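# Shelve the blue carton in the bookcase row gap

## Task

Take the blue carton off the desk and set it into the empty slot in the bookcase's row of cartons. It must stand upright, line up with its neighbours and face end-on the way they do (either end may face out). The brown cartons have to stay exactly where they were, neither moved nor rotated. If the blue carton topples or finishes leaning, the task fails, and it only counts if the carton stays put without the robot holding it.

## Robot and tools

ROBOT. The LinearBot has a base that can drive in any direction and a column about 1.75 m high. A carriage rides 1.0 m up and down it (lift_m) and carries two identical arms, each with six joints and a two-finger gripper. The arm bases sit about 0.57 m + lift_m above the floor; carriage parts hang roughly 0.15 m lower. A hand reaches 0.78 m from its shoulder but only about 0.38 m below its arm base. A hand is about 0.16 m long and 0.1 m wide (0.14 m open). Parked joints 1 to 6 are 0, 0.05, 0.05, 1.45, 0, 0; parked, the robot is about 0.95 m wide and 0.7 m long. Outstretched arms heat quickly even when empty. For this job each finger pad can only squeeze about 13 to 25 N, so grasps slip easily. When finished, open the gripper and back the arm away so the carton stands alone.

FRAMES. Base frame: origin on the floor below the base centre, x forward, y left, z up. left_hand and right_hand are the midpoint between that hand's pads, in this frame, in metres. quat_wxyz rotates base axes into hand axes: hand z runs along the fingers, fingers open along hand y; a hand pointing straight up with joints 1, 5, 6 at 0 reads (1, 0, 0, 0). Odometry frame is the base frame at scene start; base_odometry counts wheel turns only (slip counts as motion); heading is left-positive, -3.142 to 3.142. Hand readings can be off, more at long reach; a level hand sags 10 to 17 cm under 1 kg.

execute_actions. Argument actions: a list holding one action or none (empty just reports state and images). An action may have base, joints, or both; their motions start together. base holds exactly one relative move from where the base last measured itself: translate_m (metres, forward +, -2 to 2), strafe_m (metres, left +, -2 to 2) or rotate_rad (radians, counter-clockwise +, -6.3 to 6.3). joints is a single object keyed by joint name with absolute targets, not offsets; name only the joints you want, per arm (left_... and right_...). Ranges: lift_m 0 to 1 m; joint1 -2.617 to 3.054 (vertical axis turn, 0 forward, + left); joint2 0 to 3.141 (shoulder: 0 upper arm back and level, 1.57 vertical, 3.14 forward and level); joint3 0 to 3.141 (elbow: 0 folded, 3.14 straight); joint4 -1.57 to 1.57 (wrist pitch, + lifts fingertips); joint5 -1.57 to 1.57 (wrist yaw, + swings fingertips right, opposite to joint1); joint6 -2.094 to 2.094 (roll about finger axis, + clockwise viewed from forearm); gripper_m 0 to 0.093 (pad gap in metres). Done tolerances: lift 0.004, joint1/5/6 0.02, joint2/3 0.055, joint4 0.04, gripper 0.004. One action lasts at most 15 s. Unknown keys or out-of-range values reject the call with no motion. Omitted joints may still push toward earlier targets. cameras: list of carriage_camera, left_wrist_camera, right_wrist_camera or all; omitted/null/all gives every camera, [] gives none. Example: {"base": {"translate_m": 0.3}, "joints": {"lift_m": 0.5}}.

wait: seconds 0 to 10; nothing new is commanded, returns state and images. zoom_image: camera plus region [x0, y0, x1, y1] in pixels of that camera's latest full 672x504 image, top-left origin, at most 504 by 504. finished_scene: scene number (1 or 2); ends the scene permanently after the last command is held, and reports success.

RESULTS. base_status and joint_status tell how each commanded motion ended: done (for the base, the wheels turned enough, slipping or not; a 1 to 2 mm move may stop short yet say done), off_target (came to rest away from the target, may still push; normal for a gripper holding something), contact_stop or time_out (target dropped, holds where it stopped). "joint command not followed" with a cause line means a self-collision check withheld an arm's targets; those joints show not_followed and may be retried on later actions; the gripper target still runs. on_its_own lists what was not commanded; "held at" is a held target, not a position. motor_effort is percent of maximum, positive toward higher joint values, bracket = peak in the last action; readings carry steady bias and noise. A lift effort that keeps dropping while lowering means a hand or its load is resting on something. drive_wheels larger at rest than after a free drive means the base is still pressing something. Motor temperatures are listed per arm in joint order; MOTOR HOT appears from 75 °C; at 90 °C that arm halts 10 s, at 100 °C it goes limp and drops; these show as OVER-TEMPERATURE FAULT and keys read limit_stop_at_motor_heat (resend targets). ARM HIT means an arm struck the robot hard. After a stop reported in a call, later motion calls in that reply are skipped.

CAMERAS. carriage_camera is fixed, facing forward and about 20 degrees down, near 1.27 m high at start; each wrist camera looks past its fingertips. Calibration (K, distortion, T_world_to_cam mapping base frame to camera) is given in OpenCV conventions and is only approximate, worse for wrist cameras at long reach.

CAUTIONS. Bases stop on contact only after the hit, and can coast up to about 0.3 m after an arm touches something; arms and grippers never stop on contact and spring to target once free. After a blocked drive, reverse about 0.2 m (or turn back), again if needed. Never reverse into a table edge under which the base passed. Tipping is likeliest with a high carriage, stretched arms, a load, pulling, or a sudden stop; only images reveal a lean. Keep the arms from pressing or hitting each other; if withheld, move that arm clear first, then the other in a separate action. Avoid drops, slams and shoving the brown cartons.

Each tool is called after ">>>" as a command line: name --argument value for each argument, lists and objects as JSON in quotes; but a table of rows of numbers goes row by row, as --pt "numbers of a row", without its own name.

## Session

>>> execute_actions --actions '[]'

Scene clock: 0.00 s.
Motor temperatures (°C, as the motors report them): left_arm=[23 22 26 21 23 22] | right_arm=[19 41 26 35 20 21]
base_odometry: x=+0.000 y=+0.000 heading=+0.000 (m, m, rad; odometry frame)
base_status: not commanded
joint_positions: lift_m=+0.298 left_joint1_rad=+0.005 left_joint2_rad=+0.057 left_joint3_rad=+0.050 left_joint4_rad=+1.430 left_joint5_rad=+0.001 left_joint6_rad=+0.063 left_gripper_m=+0.095 right_joint1_rad=-0.009 right_joint2_rad=+0.071 right_joint3_rad=+0.081 right_joint4_rad=+1.454 right_joint5_rad=+0.018 right_joint6_rad=+0.006 right_gripper_m=+0.094
joint_status: not commanded
motor_effort: lift_m=+24 drive_wheels=+0 (%)
left_hand: x=+0.3163 y=+0.3437 z=+1.2894 quat_wxyz=(+0.997, +0.003, +0.074, +0.034) (m; base frame)
right_hand: x=+0.3052 y=-0.3470 z=+1.2987 quat_wxyz=(+0.999, +0.009, +0.053, -0.002) (m; base frame)
pictures: carriage_camera, left_wrist_camera, right_wrist_camera
camera_calibration (this result's frames):
carriage_camera: T_world_to_cam=[[-0.0021662, -0.999545, 0.0300883, -0.0373478], [-0.323542, -0.0277695, -0.945806, 1.2579], [0.946211, -0.0117836, -0.323335, 0.249207], [0, 0, 0, 1]] pos_world=[0.171101, 0.000537063, 1.27143]
left_wrist_camera: T_world_to_cam=[[0.0476781, -0.99754, -0.0513882, 0.387298], [0.700773, 0.0700661, -0.709935, 0.671116], [0.711789, -0.00216309, 0.70239, -1.00715], [0, 0, 0, 1]] pos_world=[0.228109, 0.337145, 1.20376]
right_wrist_camera: T_world_to_cam=[[0.0123816, -0.999574, -0.0264186, -0.313651], [0.748056, 0.0267916, -0.663095, 0.6459], [0.66352, -0.0115524, 0.748069, -1.0522], [0, 0, 0, 1]] pos_world=[0.218873, -0.342978, 1.20713]
Images, in order (width x height): carriage_camera 672x504, left_wrist_camera 672x504, right_wrist_camera 672x504.

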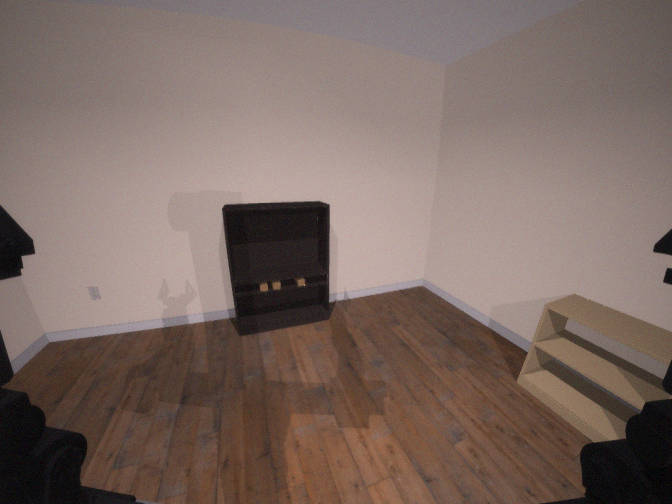

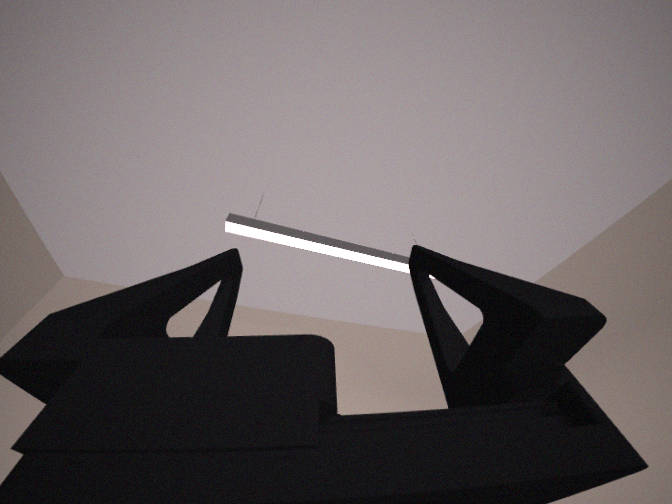

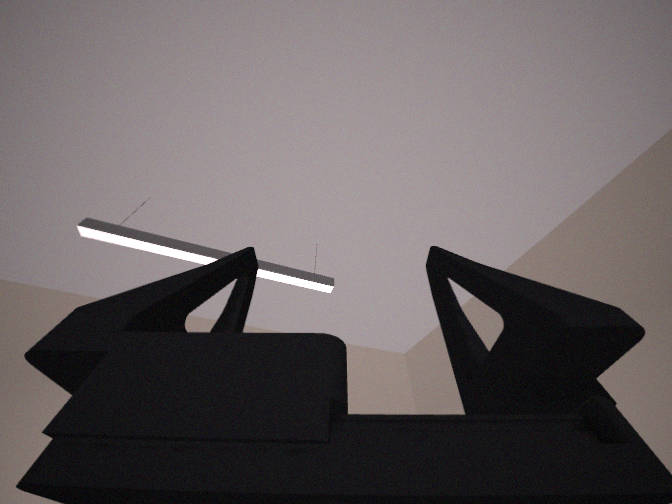

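>>> execute_actions --actions '[{"base":{"rotate_rad":-2.75}}]' --cameras '["carriage_camera"]'

Scene clock: 24.13 s.
Motor temperatures (°C, as the motors report them): left_arm=[23 23 28 21 23 22] | right_arm=[19 39 28 33 20 21]
base_odometry: x=+0.000 y=+0.000 heading=-2.750 (m, m, rad; odometry frame)
base_status: done
joint_positions: lift_m=+0.298 left_joint1_rad=+0.005 left_joint2_rad=+0.057 left_joint3_rad=+0.050 left_joint4_rad=+1.427 left_joint5_rad=+0.001 left_joint6_rad=+0.063 left_gripper_m=+0.095 right_joint1_rad=-0.009 right_joint2_rad=+0.071 right_joint3_rad=+0.081 right_joint4_rad=+1.452 right_joint5_rad=+0.018 right_joint6_rad=+0.006 right_gripper_m=+0.094
joint_status: not commanded
motor_effort: lift_m=+23(24) drive_wheels=+8(20) (%)
left_hand: x=+0.3170 y=+0.3437 z=+1.2892 quat_wxyz=(+0.997, +0.003, +0.076, +0.034) (m; base frame)
right_hand: x=+0.3059 y=-0.3470 z=+1.2986 quat_wxyz=(+0.998, +0.009, +0.055, -0.002) (m; base frame)
pictures: carriage_camera
camera_calibration (this result's frames):
carriage_camera: T_world_to_cam=[[-0.0021662, -0.999545, 0.0300883, -0.0373478], [-0.323542, -0.0277695, -0.945806, 1.2579], [0.946211, -0.0117836, -0.323335, 0.249207], [0, 0, 0, 1]] pos_world=[0.171101, 0.000537063, 1.27143]
Images, in order (width x height): carriage_camera 672x504.

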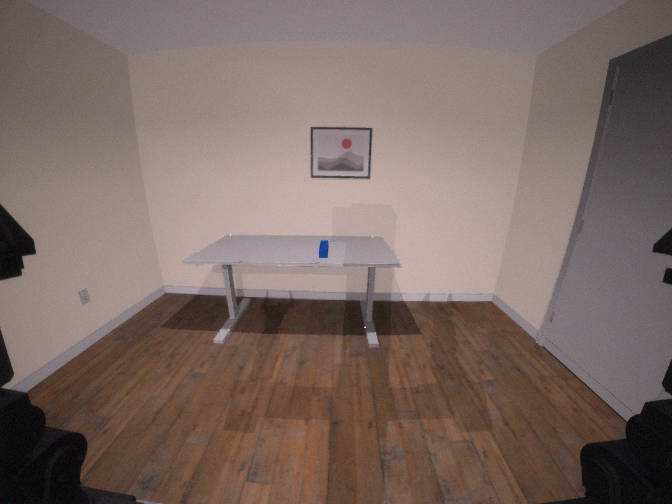

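>>> execute_actions --actions '[{"base":{"strafe_m":-0.29},"joints":{"lift_m":0.16,"left_joint1_rad":0,"left_joint2_rad":2.2,"left_joint3_rad":1.15,"left_joint4_rad":1.07,"left_joint6_rad":0,"left_joint5_rad":0}}]' --cameras '[]'

>>> execute_actions --actions '[{"base":{"translate_m":0.55}}]' --cameras '["left_wrist_camera","carriage_camera"]'

Scene clock: 36.77 s.
Motor temperatures (°C, as the motors report them): left_arm=[23 24 28 21 23 22] | right_arm=[19 39 28 32 20 21]
base_odometry: x=-0.110 y=+0.268 heading=-2.751 (m, m, rad; odometry frame)
base_status: done
joint_positions: lift_m=+0.160 left_joint1_rad=+0.005 left_joint2_rad=+2.193 left_joint3_rad=+1.150 left_joint4_rad=+1.067 left_joint5_rad=+0.001 left_joint6_rad=+0.003 left_gripper_m=+0.095 right_joint1_rad=-0.009 right_joint2_rad=+0.071 right_joint3_rad=+0.081 right_joint4_rad=+1.452 right_joint5_rad=+0.018 right_joint6_rad=+0.006 right_gripper_m=+0.094
joint_status: all done
motor_effort: lift_m=+21(22) drive_wheels=-9(21) (%)
left_hand: x=+0.8729 y=+0.3463 z=+0.8740 quat_wxyz=(+0.715, +0.000, +0.699, +0.003) (m; base frame)
right_hand: x=+0.3058 y=-0.3470 z=+1.1608 quat_wxyz=(+0.998, +0.009, +0.054, -0.002) (m; base frame)
pictures: none
No camera images: the call's "cameras" was empty. Leave "cameras" out to get every camera's image.

Scene clock: 40.03 s.
Motor temperatures (°C, as the motors report them): left_arm=[23 26 28 22 23 22] | right_arm=[19 38 28 32 20 21]
base_odometry: x=-0.619 y=+0.060 heading=-2.752 (m, m, rad; odometry frame)
base_status: done
joint_positions: lift_m=+0.160 left_joint1_rad=+0.003 left_joint2_rad=+2.193 left_joint3_rad=+1.150 left_joint4_rad=+1.072 left_joint5_rad=+0.001 left_joint6_rad=+0.003 left_gripper_m=+0.095 right_joint1_rad=-0.009 right_joint2_rad=+0.071 right_joint3_rad=+0.081 right_joint4_rad=+1.454 right_joint5_rad=+0.018 right_joint6_rad=+0.006 right_gripper_m=+0.094
joint_status: not commanded
motor_effort: lift_m=+22(21) drive_wheels=-8(16) (%)
left_hand: x=+0.8729 y=+0.3454 z=+0.8754 quat_wxyz=(+0.717, +0.000, +0.697, +0.002) (m; base frame)
right_hand: x=+0.3052 y=-0.3470 z=+1.1608 quat_wxyz=(+0.999, +0.009, +0.053, -0.002) (m; base frame)
pictures: carriage_camera, left_wrist_camera
camera_calibration (this result's frames):
carriage_camera: T_world_to_cam=[[-0.0021662, -0.999545, 0.0300883, -0.0332005], [-0.323542, -0.0277695, -0.945806, 1.12754], [0.946211, -0.0117836, -0.323335, 0.20464], [0, 0, 0, 1]] pos_world=[0.171101, 0.000537063, 1.1336]
left_wrist_camera: T_world_to_cam=[[-0.0412269, -0.999118, 0.00793131, 0.367437], [-0.574593, 0.017214, -0.818258, 1.21346], [0.8174, -0.0382915, -0.574797, -0.0742094], [0, 0, 0, 1]] pos_world=[0.773052, 0.343383, 0.947352]
Images, in order (width x height): carriage_camera 672x504, left_wrist_camera 672x504.

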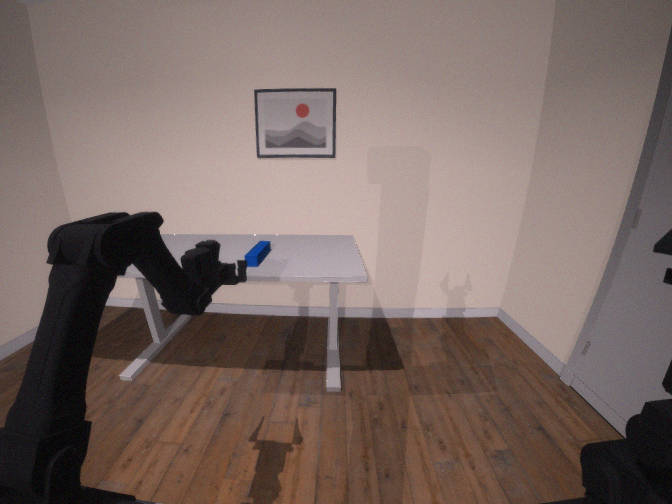

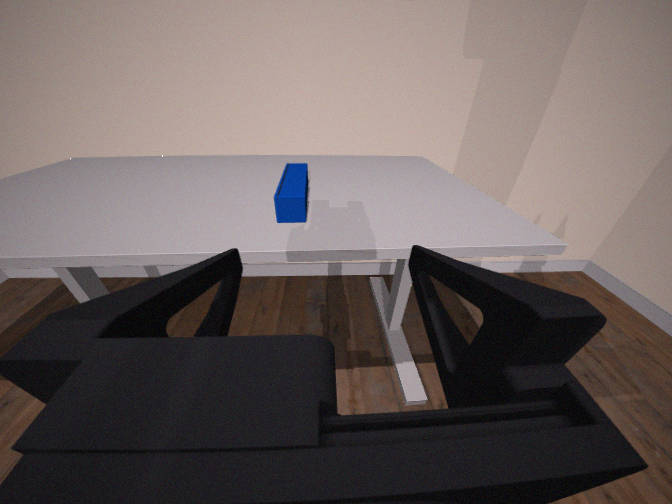

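>>> execute_actions --actions '[{"base":{"strafe_m":0.08},"joints":{"lift_m":0.03,"left_joint5_rad":-0.04}}]' --cameras '[]'

>>> execute_actions --actions '[{"base":{"translate_m":0.2}}]' --cameras '["left_wrist_camera","carriage_camera"]'

Scene clock: 61.33 s.
Motor temperatures (°C, as the motors report them): left_arm=[23 33 29 26 23 22] | right_arm=[19 38 29 31 20 21]
base_odometry: x=-0.589 y=-0.015 heading=-2.753 (m, m, rad; odometry frame)
base_status: done
joint_positions: lift_m=+0.030 left_joint1_rad=+0.000 left_joint2_rad=+2.193 left_joint3_rad=+1.150 left_joint4_rad=+1.075 left_joint5_rad=-0.033 left_joint6_rad=+0.003 left_gripper_m=+0.095 right_joint1_rad=-0.009 right_joint2_rad=+0.071 right_joint3_rad=+0.081 right_joint4_rad=+1.455 right_joint5_rad=+0.018 right_joint6_rad=+0.006 right_gripper_m=+0.094
joint_status: all done
motor_effort: lift_m=+23(21) drive_wheels=-2(15) (%)
left_hand: x=+0.8728 y=+0.3494 z=+0.7457 quat_wxyz=(+0.718, -0.011, +0.696, +0.013) (m; base frame)
right_hand: x=+0.3051 y=-0.3470 z=+1.0308 quat_wxyz=(+0.999, +0.009, +0.053, -0.002) (m; base frame)
pictures: none
No camera images: the call's "cameras" was empty. Leave "cameras" out to get every camera's image.

Scene clock: 63.40 s.
Motor temperatures (°C, as the motors report them): left_arm=[23 34 29 26 23 22] | right_arm=[19 38 29 31 20 21]
base_odometry: x=-0.774 y=-0.091 heading=-2.752 (m, m, rad; odometry frame)
base_status: done
joint_positions: lift_m=+0.030 left_joint1_rad=+0.000 left_joint2_rad=+2.193 left_joint3_rad=+1.150 left_joint4_rad=+1.077 left_joint5_rad=-0.033 left_joint6_rad=+0.003 left_gripper_m=+0.095 right_joint1_rad=-0.009 right_joint2_rad=+0.071 right_joint3_rad=+0.081 right_joint4_rad=+1.455 right_joint5_rad=+0.018 right_joint6_rad=+0.006 right_gripper_m=+0.094
joint_status: not commanded
motor_effort: lift_m=+23(21) drive_wheels=-6(13) (%)
left_hand: x=+0.8728 y=+0.3494 z=+0.7464 quat_wxyz=(+0.719, -0.011, +0.695, +0.013) (m; base frame)
right_hand: x=+0.3051 y=-0.3470 z=+1.0308 quat_wxyz=(+0.999, +0.009, +0.053, -0.002) (m; base frame)
pictures: carriage_camera, left_wrist_camera
camera_calibration (this result's frames):
carriage_camera: T_world_to_cam=[[-0.0021662, -0.999545, 0.0300883, -0.0292872], [-0.323542, -0.0277695, -0.945806, 1.00452], [0.946211, -0.0117836, -0.323335, 0.162587], [0, 0, 0, 1]] pos_world=[0.171101, 0.000537063, 1.00354]
left_wrist_camera: T_world_to_cam=[[-0.0107767, -0.999903, 0.00887013, 0.345402], [-0.571086, -0.0011271, -0.82089, 1.11303], [0.82082, -0.0139121, -0.571018, -0.162474], [0, 0, 0, 1]] pos_world=[0.772717, 0.344363, 0.817833]
Images, in order (width x height): carriage_camera 672x504, left_wrist_camera 672x504.

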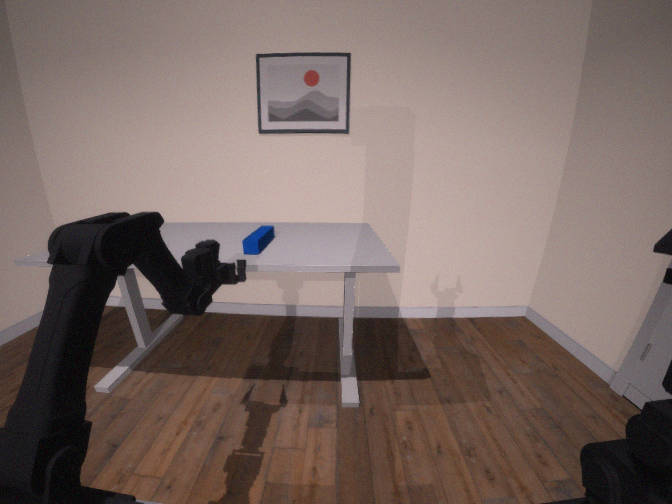

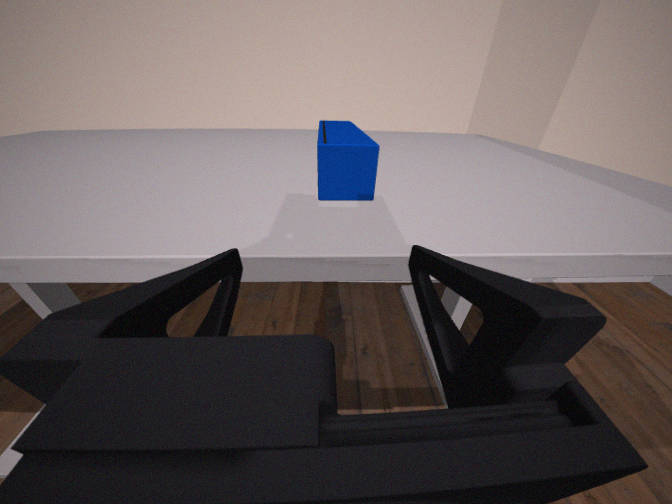

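>>> execute_actions --actions '[{"base":{"strafe_m":-0.027},"joints":{"left_joint5_rad":-0.075}}]' --cameras '[]'

>>> execute_actions --actions '[{"base":{"translate_m":0.13}}]' --cameras '["left_wrist_camera"]'

Scene clock: 81.70 s.
Motor temperatures (°C, as the motors report them): left_arm=[23 37 30 28 23 22] | right_arm=[19 37 29 30 20 21]
base_odometry: x=-0.785 y=-0.066 heading=-2.751 (m, m, rad; odometry frame)
base_status: done
joint_positions: lift_m=+0.030 left_joint1_rad=+0.002 left_joint2_rad=+2.193 left_joint3_rad=+1.150 left_joint4_rad=+1.078 left_joint5_rad=-0.067 left_joint6_rad=+0.003 left_gripper_m=+0.095 right_joint1_rad=-0.009 right_joint2_rad=+0.071 right_joint3_rad=+0.081 right_joint4_rad=+1.454 right_joint5_rad=+0.018 right_joint6_rad=+0.006 right_gripper_m=+0.094
joint_status: all done
motor_effort: lift_m=+23(23) drive_wheels=+5(12) (%)
left_hand: x=+0.8725 y=+0.3564 z=+0.7465 quat_wxyz=(+0.719, -0.024, +0.694, +0.025) (m; base frame)
right_hand: x=+0.3052 y=-0.3470 z=+1.0308 quat_wxyz=(+0.999, +0.009, +0.053, -0.002) (m; base frame)
pictures: none
No camera images: the call's "cameras" was empty. Leave "cameras" out to get every camera's image.

Scene clock: 83.43 s.
Motor temperatures (°C, as the motors report them): left_arm=[23 37 30 28 23 22] | right_arm=[19 37 29 30 20 21]
base_odometry: x=-0.905 y=-0.115 heading=-2.752 (m, m, rad; odometry frame)
base_status: done
joint_positions: lift_m=+0.030 left_joint1_rad=+0.002 left_joint2_rad=+2.182 left_joint3_rad=+1.150 left_joint4_rad=+1.133 left_joint5_rad=-0.073 left_joint6_rad=+0.006 left_gripper_m=+0.095 right_joint1_rad=-0.009 right_joint2_rad=+0.071 right_joint3_rad=+0.081 right_joint4_rad=+1.454 right_joint5_rad=+0.018 right_joint6_rad=+0.006 right_gripper_m=+0.094
joint_status: not commanded
motor_effort: lift_m=+21(22) drive_wheels=-6(13) (%)
left_hand: x=+0.8709 y=+0.3575 z=+0.7667 quat_wxyz=(+0.741, -0.026, +0.670, +0.027) (m; base frame)
right_hand: x=+0.3053 y=-0.3470 z=+1.0308 quat_wxyz=(+0.999, +0.009, +0.053, -0.002) (m; base frame)
pictures: left_wrist_camera
camera_calibration (this result's frames):
left_wrist_camera: T_world_to_cam=[[0.0310146, -0.99947, 0.00993291, 0.315907], [-0.514287, -0.0244785, -0.857269, 1.11539], [0.857057, 0.0214795, -0.514773, -0.236517], [0, 0, 0, 1]] pos_world=[0.76654, 0.348123, 0.831297]
Images, in order (width x height): left_wrist_camera 672x504.

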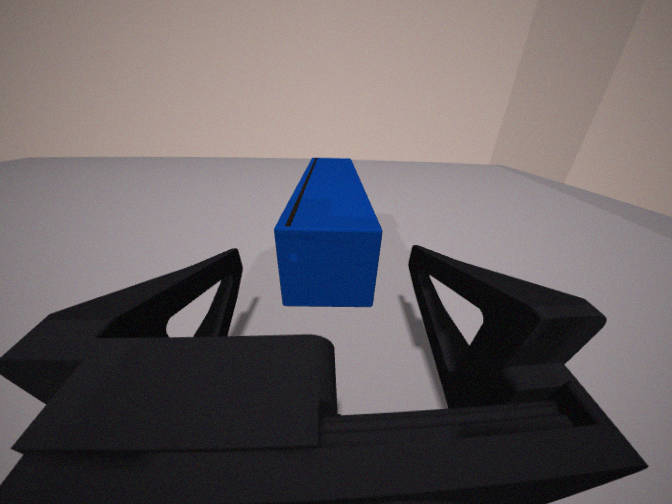

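>>> execute_actions --actions '[{"joints":{"lift_m":0.055,"left_joint4_rad":1.07,"left_joint2_rad":2.2}}]' --cameras '["left_wrist_camera","carriage_camera"]'

Scene clock: 92.80 s.
Motor temperatures (°C, as the motors report them): left_arm=[23 38 30 27 23 22] | right_arm=[19 37 29 30 20 21]
base_odometry: x=-0.905 y=-0.115 heading=-2.752 (m, m, rad; odometry frame)
base_status: not commanded
joint_positions: lift_m=+0.055 left_joint1_rad=+0.002 left_joint2_rad=+2.188 left_joint3_rad=+1.150 left_joint4_rad=+1.090 left_joint5_rad=-0.073 left_joint6_rad=+0.005 left_gripper_m=+0.095 right_joint1_rad=-0.009 right_joint2_rad=+0.071 right_joint3_rad=+0.081 right_joint4_rad=+1.454 right_joint5_rad=+0.018 right_joint6_rad=+0.006 right_gripper_m=+0.094
joint_status: all done
motor_effort: lift_m=+24(29) drive_wheels=+7(5) (%)
left_hand: x=+0.8720 y=+0.3575 z=+0.7775 quat_wxyz=(+0.725, -0.026, +0.688, +0.028) (m; base frame)
right_hand: x=+0.3053 y=-0.3470 z=+1.0556 quat_wxyz=(+0.999, +0.009, +0.053, -0.002) (m; base frame)
pictures: carriage_camera, left_wrist_camera
camera_calibration (this result's frames):
carriage_camera: T_world_to_cam=[[-0.0021662, -0.999545, 0.0300883, -0.0300331], [-0.323542, -0.0277695, -0.945806, 1.02797], [0.946211, -0.0117836, -0.323335, 0.170602], [0, 0, 0, 1]] pos_world=[0.171101, 0.000537063, 1.02833]
left_wrist_camera: T_world_to_cam=[[0.0314043, -0.99946, 0.00964418, 0.315648], [-0.555446, -0.025473, -0.831162, 1.14121], [0.830959, 0.0207452, -0.555946, -0.17688], [0, 0, 0, 1]] pos_world=[0.770949, 0.348217, 0.847152]
Images, in order (width x height): carriage_camera 672x504, left_wrist_camera 672x504.

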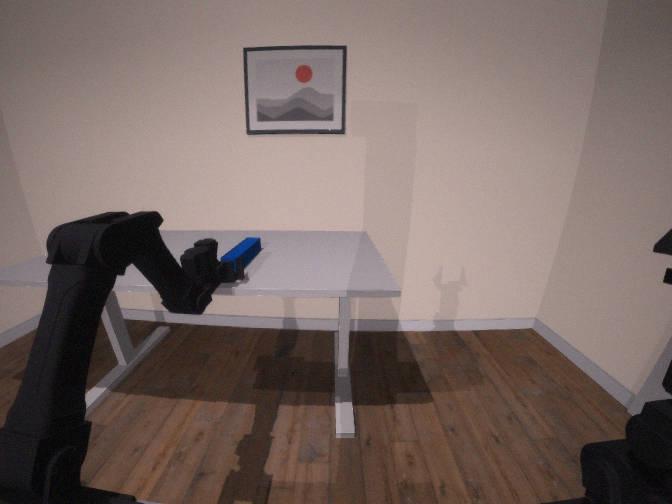

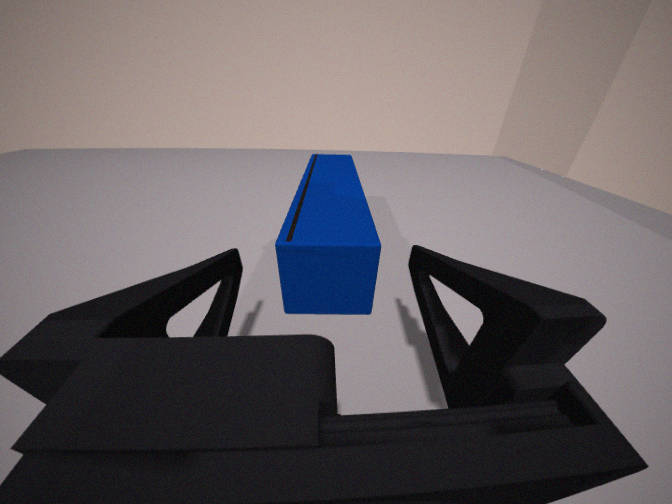

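>>> execute_actions --actions '[{"joints":{"left_joint4_rad":1.02}}]' --cameras '["left_wrist_camera"]'

>>> execute_actions --actions '[{"base":{"translate_m":0.07}}]' --cameras '["left_wrist_camera"]'

Scene clock: 108.67 s.
Motor temperatures (°C, as the motors report them): left_arm=[23 39 30 28 23 22] | right_arm=[19 36 30 29 20 21]
base_odometry: x=-0.905 y=-0.115 heading=-2.752 (m, m, rad; odometry frame)
base_status: not commanded
joint_positions: lift_m=+0.055 left_joint1_rad=+0.002 left_joint2_rad=+2.188 left_joint3_rad=+1.150 left_joint4_rad=+1.038 left_joint5_rad=-0.073 left_joint6_rad=+0.005 left_gripper_m=+0.095 right_joint1_rad=-0.009 right_joint2_rad=+0.071 right_joint3_rad=+0.081 right_joint4_rad=+1.454 right_joint5_rad=+0.018 right_joint6_rad=+0.006 right_gripper_m=+0.094
joint_status: all done
motor_effort: lift_m=+23(24) drive_wheels=+7(7) (%)
left_hand: x=+0.8724 y=+0.3575 z=+0.7649 quat_wxyz=(+0.707, -0.025, +0.706, +0.028) (m; base frame)
right_hand: x=+0.3053 y=-0.3470 z=+1.0556 quat_wxyz=(+0.999, +0.009, +0.053, -0.002) (m; base frame)
pictures: left_wrist_camera
camera_calibration (this result's frames):
left_wrist_camera: T_world_to_cam=[[0.0318617, -0.999459, 0.00811522, 0.31653], [-0.597495, -0.0255551, -0.801465, 1.14489], [0.801239, 0.0206872, -0.597986, -0.12608], [0, 0, 0, 1]] pos_world=[0.775003, 0.348225, 0.83963]
Images, in order (width x height): left_wrist_camera 672x504.

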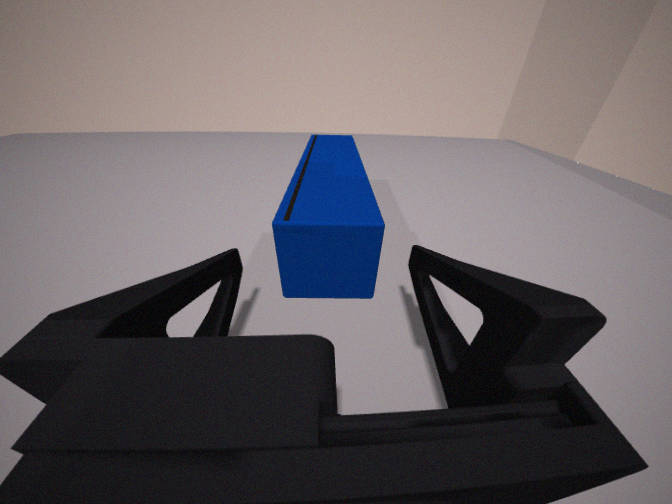

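Scene clock: 110.00 s.
Motor temperatures (°C, as the motors report them): left_arm=[23 39 30 28 23 22] | right_arm=[19 36 30 29 20 21]
base_odometry: x=-0.970 y=-0.142 heading=-2.753 (m, m, rad; odometry frame)
base_status: done
joint_positions: lift_m=+0.055 left_joint1_rad=+0.001 left_joint2_rad=+2.188 left_joint3_rad=+1.150 left_joint4_rad=+1.034 left_joint5_rad=-0.073 left_joint6_rad=+0.004 left_gripper_m=+0.095 right_joint1_rad=-0.009 right_joint2_rad=+0.071 right_joint3_rad=+0.081 right_joint4_rad=+1.455 right_joint5_rad=+0.018 right_joint6_rad=+0.006 right_gripper_m=+0.094
joint_status: not commanded
motor_effort: lift_m=+23(25) drive_wheels=-6(13) (%)
left_hand: x=+0.8724 y=+0.3570 z=+0.7638 quat_wxyz=(+0.705, -0.025, +0.708, +0.028) (m; base frame)
right_hand: x=+0.3050 y=-0.3470 z=+1.0556 quat_wxyz=(+0.999, +0.009, +0.053, -0.002) (m; base frame)
pictures: left_wrist_camera
camera_calibration (this result's frames):
left_wrist_camera: T_world_to_cam=[[0.0311372, -0.99948, 0.00835931, 0.316538], [-0.601154, -0.0254083, -0.798729, 1.14504], [0.798526, 0.0198449, -0.601633, -0.121297], [0, 0, 0, 1]] pos_world=[0.775346, 0.347874, 0.838952]
Images, in order (width x height): left_wrist_camera 672x504.

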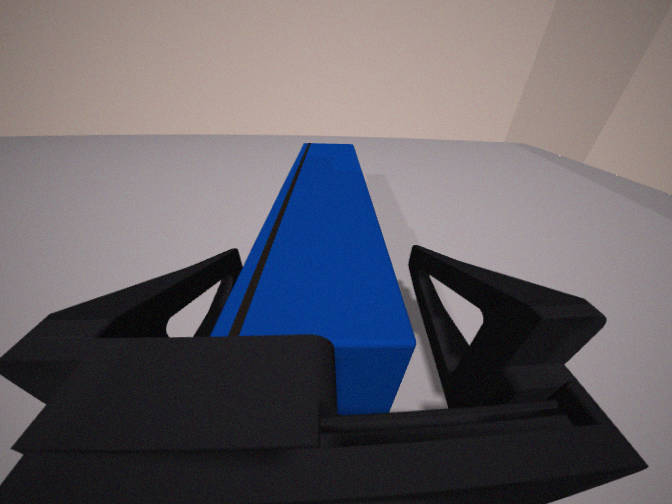

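>>> execute_actions --actions '[{"base":{"translate_m":-0.02}}]' --cameras '[]'

>>> execute_actions --actions '[{"joints":{"left_gripper_m":0.03}}]' --cameras '[]'

>>> execute_actions --actions '[{"joints":{"left_gripper_m":0.03,"lift_m":0.12}}]' --cameras '["left_wrist_camera","carriage_camera"]'

Scene clock: 128.30 s.
Motor temperatures (°C, as the motors report them): left_arm=[23 40 31 30 23 22] | right_arm=[19 36 30 28 20 21]
base_odometry: x=-0.951 y=-0.134 heading=-2.753 (m, m, rad; odometry frame)
base_status: done
joint_positions: lift_m=+0.055 left_joint1_rad=+0.001 left_joint2_rad=+2.188 left_joint3_rad=+1.150 left_joint4_rad=+1.032 left_joint5_rad=-0.073 left_joint6_rad=+0.004 left_gripper_m=+0.095 right_joint1_rad=-0.009 right_joint2_rad=+0.071 right_joint3_rad=+0.081 right_joint4_rad=+1.454 right_joint5_rad=+0.018 right_joint6_rad=+0.006 right_gripper_m=+0.094
joint_status: not commanded
motor_effort: lift_m=+23(23) drive_wheels=+3(12) (%)
left_hand: x=+0.8724 y=+0.3568 z=+0.7634 quat_wxyz=(+0.705, -0.025, +0.709, +0.028) (m; base frame)
right_hand: x=+0.3053 y=-0.3470 z=+1.0556 quat_wxyz=(+0.999, +0.009, +0.053, -0.002) (m; base frame)
pictures: none
No camera images: the call's "cameras" was empty. Leave "cameras" out to get every camera's image.

Scene clock: 128.93 s.
Motor temperatures (°C, as the motors report them): left_arm=[23 41 31 30 23 22] | right_arm=[19 36 30 28 20 21]
base_odometry: x=-0.951 y=-0.134 heading=-2.753 (m, m, rad; odometry frame)
base_status: not commanded
joint_positions: lift_m=+0.055 left_joint1_rad=+0.001 left_joint2_rad=+2.188 left_joint3_rad=+1.150 left_joint4_rad=+1.032 left_joint5_rad=-0.073 left_joint6_rad=+0.004 left_gripper_m=+0.060 right_joint1_rad=-0.009 right_joint2_rad=+0.071 right_joint3_rad=+0.081 right_joint4_rad=+1.454 right_joint5_rad=+0.018 right_joint6_rad=+0.006 right_gripper_m=+0.094
joint_status: left_gripper_m off_target (ended at +0.060, target +0.030)
motor_effort: lift_m=+24(24) drive_wheels=+4(3) (%)
left_hand: x=+0.8724 y=+0.3568 z=+0.7634 quat_wxyz=(+0.705, -0.025, +0.709, +0.028) (m; base frame)
right_hand: x=+0.3053 y=-0.3470 z=+1.0556 quat_wxyz=(+0.999, +0.009, +0.053, -0.002) (m; base frame)
pictures: none
No camera images: the call's "cameras" was empty. Leave "cameras" out to get every camera's image.

Scene clock: 129.83 s.
Motor temperatures (°C, as the motors report them): left_arm=[23 41 31 30 23 22] | right_arm=[19 36 30 28 20 21]
base_odometry: x=-0.951 y=-0.134 heading=-2.753 (m, m, rad; odometry frame)
base_status: not commanded
joint_positions: lift_m=+0.120 left_joint1_rad=+0.001 left_joint2_rad=+2.193 left_joint3_rad=+1.150 left_joint4_rad=+1.019 left_joint5_rad=-0.073 left_joint6_rad=+0.004 left_gripper_m=+0.060 right_joint1_rad=-0.009 right_joint2_rad=+0.071 right_joint3_rad=+0.081 right_joint4_rad=+1.454 right_joint5_rad=+0.018 right_joint6_rad=+0.006 right_gripper_m=+0.094
joint_status: left_gripper_m off_target (ended at +0.060, target +0.030); the others done
motor_effort: lift_m=+24(29) drive_wheels=+3(2) (%)
left_hand: x=+0.8725 y=+0.3568 z=+0.8222 quat_wxyz=(+0.698, -0.025, +0.715, +0.028) (m; base frame)
right_hand: x=+0.3053 y=-0.3470 z=+1.1205 quat_wxyz=(+0.999, +0.009, +0.053, -0.002) (m; base frame)
pictures: carriage_camera, left_wrist_camera
camera_calibration (this result's frames):
carriage_camera: T_world_to_cam=[[-0.0021662, -0.999545, 0.0300883, -0.0319883], [-0.323542, -0.0277695, -0.945806, 1.08943], [0.946211, -0.0117836, -0.323335, 0.191614], [0, 0, 0, 1]] pos_world=[0.171101, 0.000537063, 1.09331]
left_wrist_camera: T_world_to_cam=[[0.0309277, -0.999489, 0.00813312, 0.316192], [-0.617166, -0.0254966, -0.78642, 1.19561], [0.786225, 0.0193026, -0.617639, -0.0621611], [0, 0, 0, 1]] pos_world=[0.776985, 0.347714, 0.899289]
Images, in order (width x height): carriage_camera 672x504, left_wrist_camera 672x504.

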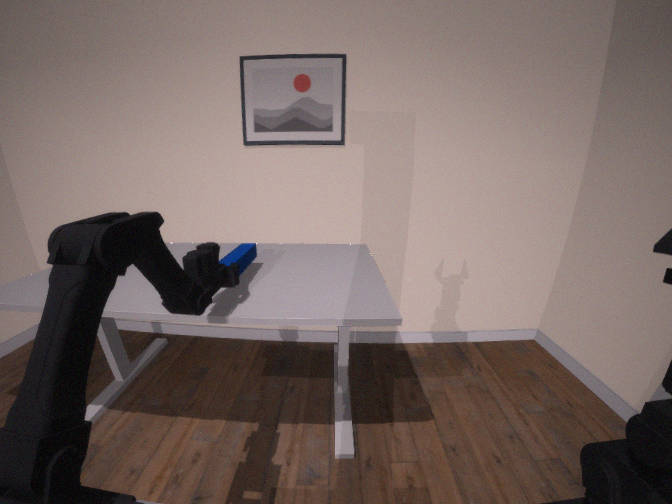

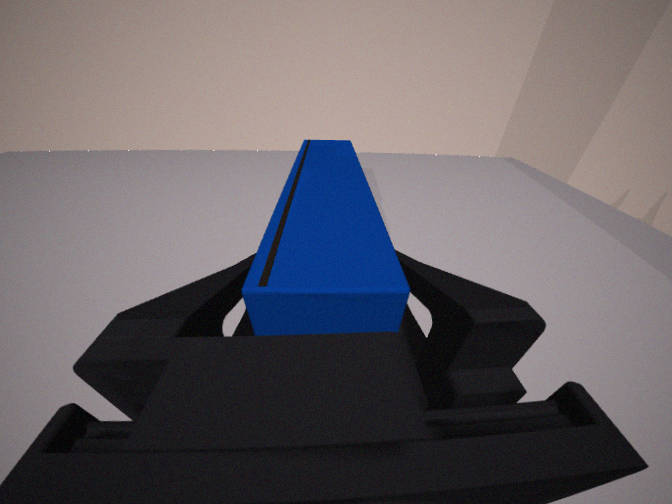

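>>> execute_actions --actions '[{"base":{"translate_m":-1.0},"joints":{"left_gripper_m":0.03}}]' --cameras '[]'

>>> execute_actions --actions '[{"base":{"rotate_rad":3.1416},"joints":{"left_gripper_m":0.03,"left_joint5_rad":0.0,"lift_m":0.0}}]' --cameras '[]'

>>> execute_actions --actions '[{"base":{"strafe_m":-1.0},"joints":{"left_gripper_m":0.03}}]' --cameras '[]'

>>> execute_actions --actions '[{"base":{"translate_m":0.45},"joints":{"left_gripper_m":0.03}}]' --cameras '["left_wrist_camera","carriage_camera"]'

Scene clock: 172.87 s.
Motor temperatures (°C, as the motors report them): left_arm=[23 43 31 32 23 22] | right_arm=[19 35 30 27 20 21]
base_odometry: x=-0.026 y=+0.245 heading=-2.753 (m, m, rad; odometry frame)
base_status: done
joint_positions: lift_m=+0.120 left_joint1_rad=+0.001 left_joint2_rad=+2.193 left_joint3_rad=+1.150 left_joint4_rad=+1.015 left_joint5_rad=-0.073 left_joint6_rad=+0.004 left_gripper_m=+0.060 right_joint1_rad=-0.009 right_joint2_rad=+0.071 right_joint3_rad=+0.081 right_joint4_rad=+1.455 right_joint5_rad=+0.018 right_joint6_rad=+0.006 right_gripper_m=+0.094
joint_status: left_gripper_m off_target (ended at +0.060, target +0.030)
motor_effort: lift_m=+24(24) drive_wheels=+0(19) (%)
left_hand: x=+0.8724 y=+0.3568 z=+0.8213 quat_wxyz=(+0.697, -0.024, +0.716, +0.028) (m; base frame)
right_hand: x=+0.3050 y=-0.3470 z=+1.1206 quat_wxyz=(+0.999, +0.009, +0.053, -0.002) (m; base frame)
pictures: none
No camera images: the call's "cameras" was empty. Leave "cameras" out to get every camera's image.

Scene clock: 177.13 s.
Motor temperatures (°C, as the motors report them): left_arm=[23 44 31 33 23 22] | right_arm=[19 35 30 27 20 21]
base_odometry: x=-0.026 y=+0.245 heading=+0.388 (m, m, rad; odometry frame)
base_status: done
joint_positions: lift_m=+0.000 left_joint1_rad=+0.011 left_joint2_rad=+2.199 left_joint3_rad=+1.150 left_joint4_rad=+1.008 left_joint5_rad=-0.004 left_joint6_rad=+0.004 left_gripper_m=+0.060 right_joint1_rad=-0.009 right_joint2_rad=+0.071 right_joint3_rad=+0.081 right_joint4_rad=+1.451 right_joint5_rad=+0.018 right_joint6_rad=+0.006 right_gripper_m=+0.094
joint_status: left_gripper_m off_target (ended at +0.060, target +0.030); the others done
motor_effort: lift_m=+22(22) drive_wheels=+10(21) (%)
left_hand: x=+0.8730 y=+0.3507 z=+0.6959 quat_wxyz=(+0.692, -0.004, +0.722, +0.006) (m; base frame)
right_hand: x=+0.3061 y=-0.3470 z=+1.0006 quat_wxyz=(+0.998, +0.009, +0.055, -0.002) (m; base frame)
pictures: none
No camera images: the call's "cameras" was empty. Leave "cameras" out to get every camera's image.

Scene clock: 181.43 s.
Motor temperatures (°C, as the motors report them): left_arm=[23 44 31 33 23 22] | right_arm=[19 35 30 27 20 21]
base_odometry: x=+0.354 y=-0.680 heading=+0.389 (m, m, rad; odometry frame)
base_status: done
joint_positions: lift_m=+0.000 left_joint1_rad=+0.007 left_joint2_rad=+2.199 left_joint3_rad=+1.150 left_joint4_rad=+1.009 left_joint5_rad=-0.004 left_joint6_rad=+0.004 left_gripper_m=+0.060 right_joint1_rad=-0.009 right_joint2_rad=+0.071 right_joint3_rad=+0.081 right_joint4_rad=+1.451 right_joint5_rad=+0.018 right_joint6_rad=+0.006 right_gripper_m=+0.094
joint_status: left_gripper_m off_target (ended at +0.060, target +0.030)
motor_effort: lift_m=+22(22) drive_wheels=-10(23) (%)
left_hand: x=+0.8730 y=+0.3484 z=+0.6962 quat_wxyz=(+0.693, -0.002, +0.721, +0.005) (m; base frame)
right_hand: x=+0.3061 y=-0.3470 z=+1.0006 quat_wxyz=(+0.998, +0.009, +0.055, -0.002) (m; base frame)
pictures: none
No camera images: the call's "cameras" was empty. Leave "cameras" out to get every camera's image.

Scene clock: 184.40 s.
Motor temperatures (°C, as the motors report them): left_arm=[23 44 31 33 23 22] | right_arm=[19 35 30 27 20 21]
base_odometry: x=+0.771 y=-0.510 heading=+0.388 (m, m, rad; odometry frame)
base_status: done
joint_positions: lift_m=+0.000 left_joint1_rad=+0.006 left_joint2_rad=+2.199 left_joint3_rad=+1.150 left_joint4_rad=+1.011 left_joint5_rad=-0.004 left_joint6_rad=+0.004 left_gripper_m=+0.060 right_joint1_rad=-0.009 right_joint2_rad=+0.071 right_joint3_rad=+0.081 right_joint4_rad=+1.453 right_joint5_rad=+0.018 right_joint6_rad=+0.006 right_gripper_m=+0.094
joint_status: left_gripper_m off_target (ended at +0.060, target +0.030)
motor_effort: lift_m=+23(22) drive_wheels=-8(15) (%)
left_hand: x=+0.8730 y=+0.3480 z=+0.6967 quat_wxyz=(+0.694, -0.002, +0.720, +0.005) (m; base frame)
right_hand: x=+0.3056 y=-0.3470 z=+1.0007 quat_wxyz=(+0.998, +0.009, +0.054, -0.002) (m; base frame)
pictures: carriage_camera, left_wrist_camera
camera_calibration (this result's frames):
carriage_camera: T_world_to_cam=[[-0.0021662, -0.999545, 0.0300883, -0.0283828], [-0.323542, -0.0277695, -0.945806, 0.976093], [0.946211, -0.0117836, -0.323335, 0.152867], [0, 0, 0, 1]] pos_world=[0.171101, 0.000537063, 0.973476]
left_wrist_camera: T_world_to_cam=[[-0.0333656, -0.999389, 0.0103631, 0.362931], [-0.628603, 0.012923, -0.777619, 1.08756], [0.777011, -0.03246, -0.62865, -0.106184], [0, 0, 0, 1]] pos_world=[0.77826, 0.345208, 0.775195]
Images, in order (width x height): carriage_camera 672x504, left_wrist_camera 672x504.

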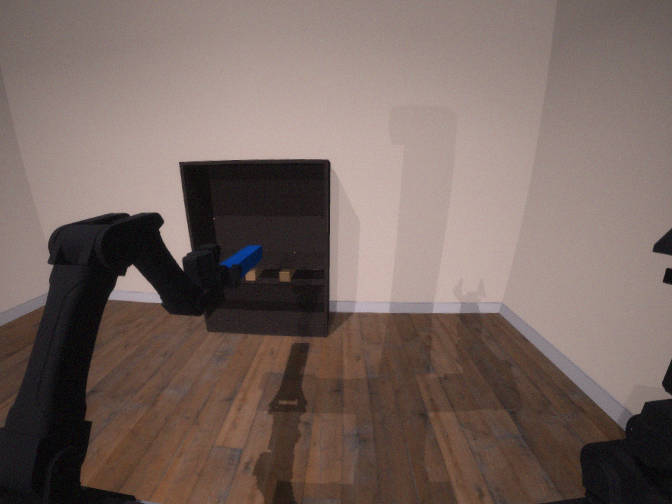

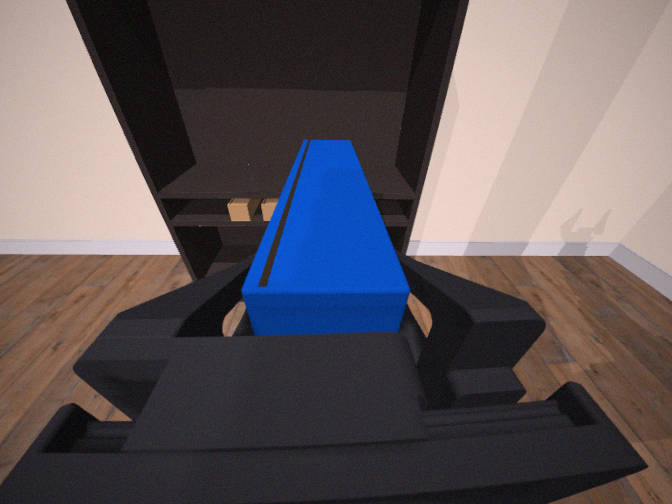

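>>> execute_actions --actions '[{"joints":{"left_gripper_m":0.03,"left_joint2_rad":3.13,"left_joint3_rad":1.6,"left_joint4_rad":1.5}}]' --cameras '["left_wrist_camera","carriage_camera"]'

Scene clock: 202.07 s.
Motor temperatures (°C, as the motors report them): left_arm=[23 46 32 34 23 22] | right_arm=[19 35 30 26 20 21]
base_odometry: x=+0.771 y=-0.510 heading=+0.388 (m, m, rad; odometry frame)
base_status: not commanded
joint_positions: lift_m=+0.000 left_joint1_rad=+0.006 left_joint2_rad=+3.135 left_joint3_rad=+1.590 left_joint4_rad=+1.478 left_joint5_rad=-0.004 left_joint6_rad=+0.004 left_gripper_m=+0.060 right_joint1_rad=-0.009 right_joint2_rad=+0.071 right_joint3_rad=+0.081 right_joint4_rad=+1.452 right_joint5_rad=+0.018 right_joint6_rad=+0.006 right_gripper_m=+0.094
joint_status: left_gripper_m off_target (ended at +0.060, target +0.030); the others done
motor_effort: lift_m=+22(23) drive_wheels=-7(8) (%)
left_hand: x=+0.8737 y=+0.3480 z=+0.4171 quat_wxyz=(+0.683, -0.002, +0.730, +0.005) (m; base frame)
right_hand: x=+0.3057 y=-0.3470 z=+1.0007 quat_wxyz=(+0.998, +0.009, +0.054, -0.002) (m; base frame)
pictures: carriage_camera, left_wrist_camera
camera_calibration (this result's frames):
carriage_camera: T_world_to_cam=[[-0.0021662, -0.999545, 0.0300883, -0.0283824], [-0.323542, -0.0277695, -0.945806, 0.976082], [0.946211, -0.0117836, -0.323335, 0.152863], [0, 0, 0, 1]] pos_world=[0.171101, 0.000537063, 0.973464]
left_wrist_camera: T_world_to_cam=[[-0.0330574, -0.999388, 0.0114742, 0.365124], [-0.6503, 0.0127896, -0.75957, 0.882066], [0.758958, -0.032571, -0.650325, -0.257659], [0, 0, 0, 1]] pos_world=[0.78123, 0.345227, 0.498239]
Images, in order (width x height): carriage_camera 672x504, left_wrist_camera 672x504.

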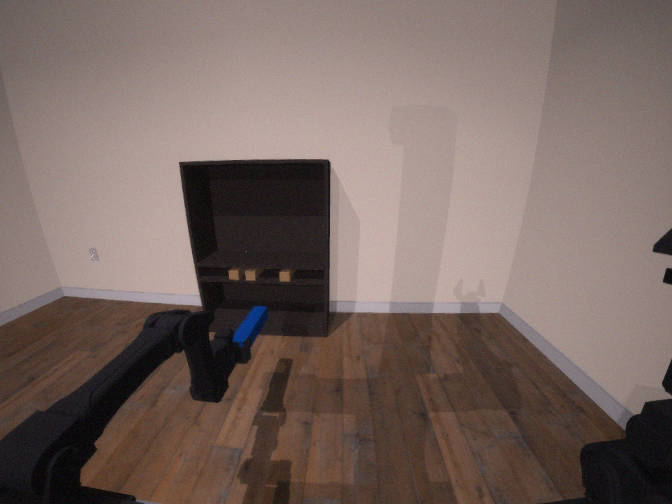

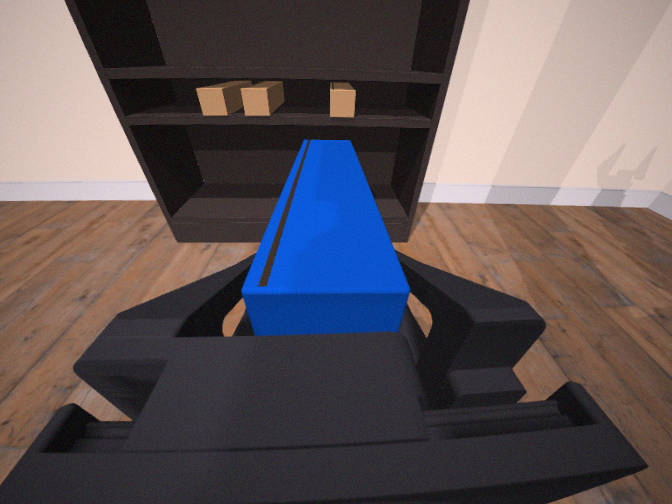

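>>> execute_actions --actions '[{"base":{"translate_m":0.2},"joints":{"left_gripper_m":0.03,"left_joint4_rad":1.56}}]' --cameras '["left_wrist_camera","carriage_camera"]'

>>> zoom_image --camera "left_wrist_camera" --region '[160, 60, 460, 220]'

Scene clock: 222.60 s.
Motor temperatures (°C, as the motors report them): left_arm=[23 50 31 36 23 22] | right_arm=[19 34 30 26 20 21]
base_odometry: x=+0.956 y=-0.435 heading=+0.387 (m, m, rad; odometry frame)
base_status: done
joint_positions: lift_m=+0.000 left_joint1_rad=+0.003 left_joint2_rad=+3.135 left_joint3_rad=+1.590 left_joint4_rad=+1.544 left_joint5_rad=-0.004 left_joint6_rad=+0.004 left_gripper_m=+0.060 right_joint1_rad=-0.009 right_joint2_rad=+0.071 right_joint3_rad=+0.081 right_joint4_rad=+1.454 right_joint5_rad=+0.018 right_joint6_rad=+0.006 right_gripper_m=+0.094
joint_status: left_gripper_m off_target (ended at +0.060, target +0.030); the others done
joint sent to its limit — the command would take left_joint4_rad past its upper limit, so that joint was sent only as far as its limit.
motor_effort: lift_m=+22(23) drive_wheels=-6(14) (%)
left_hand: x=+0.8743 y=+0.3462 z=+0.4332 quat_wxyz=(+0.707, -0.001, +0.707, +0.004) (m; base frame)
right_hand: x=+0.3053 y=-0.3470 z=+1.0007 quat_wxyz=(+0.999, +0.009, +0.053, -0.002) (m; base frame)
pictures: carriage_camera, left_wrist_camera
camera_calibration (this result's frames):
carriage_camera: T_world_to_cam=[[-0.0021662, -0.999545, 0.0300883, -0.0283824], [-0.323542, -0.0277695, -0.945806, 0.976082], [0.946211, -0.0117836, -0.323335, 0.152863], [0, 0, 0, 1]] pos_world=[0.171101, 0.000537063, 0.973464]
left_wrist_camera: T_world_to_cam=[[-0.0367751, -0.999284, 0.00887921, 0.367481], [-0.599057, 0.0149327, -0.800567, 0.866911], [0.799861, -0.0347601, -0.599177, -0.304815], [0, 0, 0, 1]] pos_world=[0.776653, 0.343677, 0.508119]
Images, in order (width x height): carriage_camera 672x504, left_wrist_camera 672x504.

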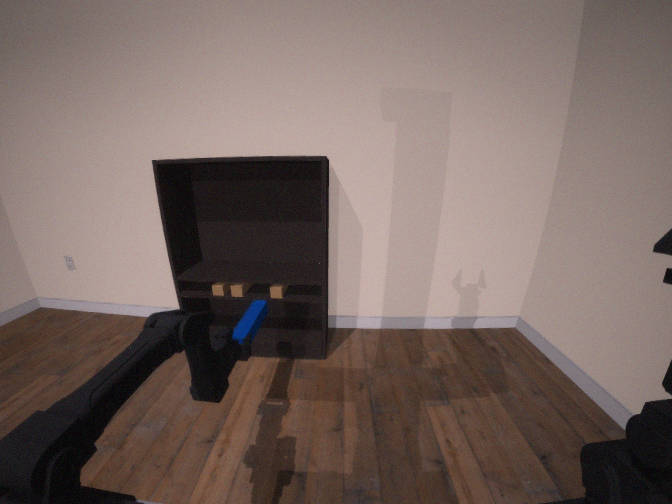

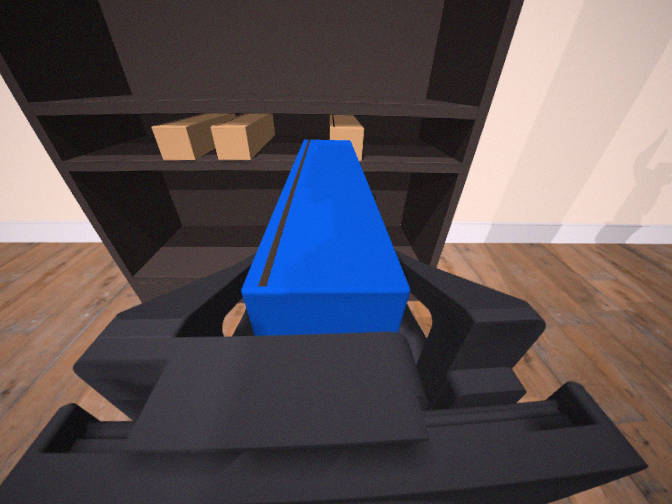

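Region (160, 60, 460, 220) of left_wrist_camera's 672x504 image, scaled by 1.680, with more detail than that image has; it fills the top 269 rows of this view, and the rest is white.

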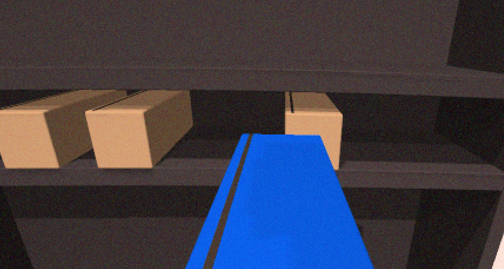

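>>> execute_actions --actions '[{"base":{"strafe_m":0.068},"joints":{"left_gripper_m":0.03,"left_joint5_rad":0.025,"lift_m":0.006}}]' --cameras '[]'

>>> execute_actions --actions '[{"base":{"translate_m":0.08},"joints":{"left_gripper_m":0.03}}]' --cameras '["left_wrist_camera"]'

>>> zoom_image --camera "left_wrist_camera" --region '[160, 60, 460, 220]'

Scene clock: 244.67 s.
Motor temperatures (°C, as the motors report them): left_arm=[23 54 30 36 23 22] | right_arm=[19 34 31 25 20 21]
base_odometry: x=+0.931 y=-0.372 heading=+0.387 (m, m, rad; odometry frame)
base_status: done
joint_positions: lift_m=+0.006 left_joint1_rad=+0.000 left_joint2_rad=+3.129 left_joint3_rad=+1.590 left_joint4_rad=+1.550 left_joint5_rad=+0.020 left_joint6_rad=+0.004 left_gripper_m=+0.060 right_joint1_rad=-0.009 right_joint2_rad=+0.071 right_joint3_rad=+0.081 right_joint4_rad=+1.454 right_joint5_rad=+0.018 right_joint6_rad=+0.006 right_gripper_m=+0.094
joint_status: left_gripper_m off_target (ended at +0.060, target +0.030); the others done
motor_effort: lift_m=+24(29) drive_wheels=-2(12) (%)
left_hand: x=+0.8757 y=+0.3405 z=+0.4440 quat_wxyz=(+0.711, +0.008, +0.703, -0.006) (m; base frame)
right_hand: x=+0.3052 y=-0.3470 z=+1.0066 quat_wxyz=(+0.999, +0.009, +0.053, -0.002) (m; base frame)
pictures: none
No camera images: the call's "cameras" was empty. Leave "cameras" out to get every camera's image.

Scene clock: 246.07 s.
Motor temperatures (°C, as the motors report them): left_arm=[23 54 30 36 23 22] | right_arm=[19 34 31 25 20 21]
base_odometry: x=+1.005 y=-0.341 heading=+0.388 (m, m, rad; odometry frame)
base_status: done
joint_positions: lift_m=+0.006 left_joint1_rad=+0.000 left_joint2_rad=+3.129 left_joint3_rad=+1.590 left_joint4_rad=+1.550 left_joint5_rad=+0.020 left_joint6_rad=+0.004 left_gripper_m=+0.060 right_joint1_rad=-0.009 right_joint2_rad=+0.071 right_joint3_rad=+0.081 right_joint4_rad=+1.454 right_joint5_rad=+0.018 right_joint6_rad=+0.006 right_gripper_m=+0.094
joint_status: left_gripper_m off_target (ended at +0.060, target +0.030)
motor_effort: lift_m=+24(24) drive_wheels=-6(13) (%)
left_hand: x=+0.8757 y=+0.3405 z=+0.4440 quat_wxyz=(+0.711, +0.008, +0.703, -0.006) (m; base frame)
right_hand: x=+0.3052 y=-0.3470 z=+1.0066 quat_wxyz=(+0.999, +0.009, +0.053, -0.002) (m; base frame)
pictures: left_wrist_camera
camera_calibration (this result's frames):
left_wrist_camera: T_world_to_cam=[[-0.0631631, -0.99797, 0.00814388, 0.384772], [-0.588948, 0.0306851, -0.807588, 0.865376], [0.805699, -0.0558061, -0.58969, -0.301855], [0, 0, 0, 1]] pos_world=[0.777169, 0.340591, 0.517733]
Images, in order (width x height): left_wrist_camera 672x504.

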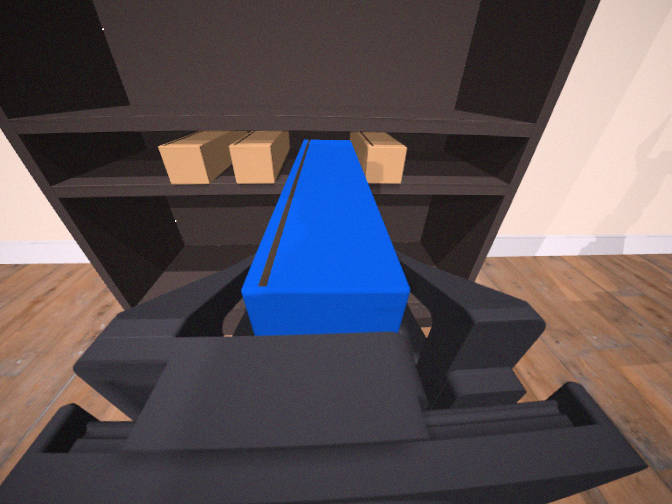

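Region (160, 60, 460, 220) of left_wrist_camera's 672x504 image, scaled by 1.680, with more detail than that image has; it fills the top 269 rows of this view, and the rest is white.

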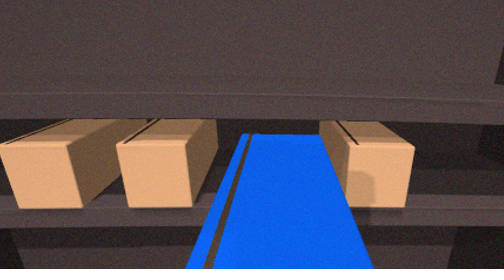

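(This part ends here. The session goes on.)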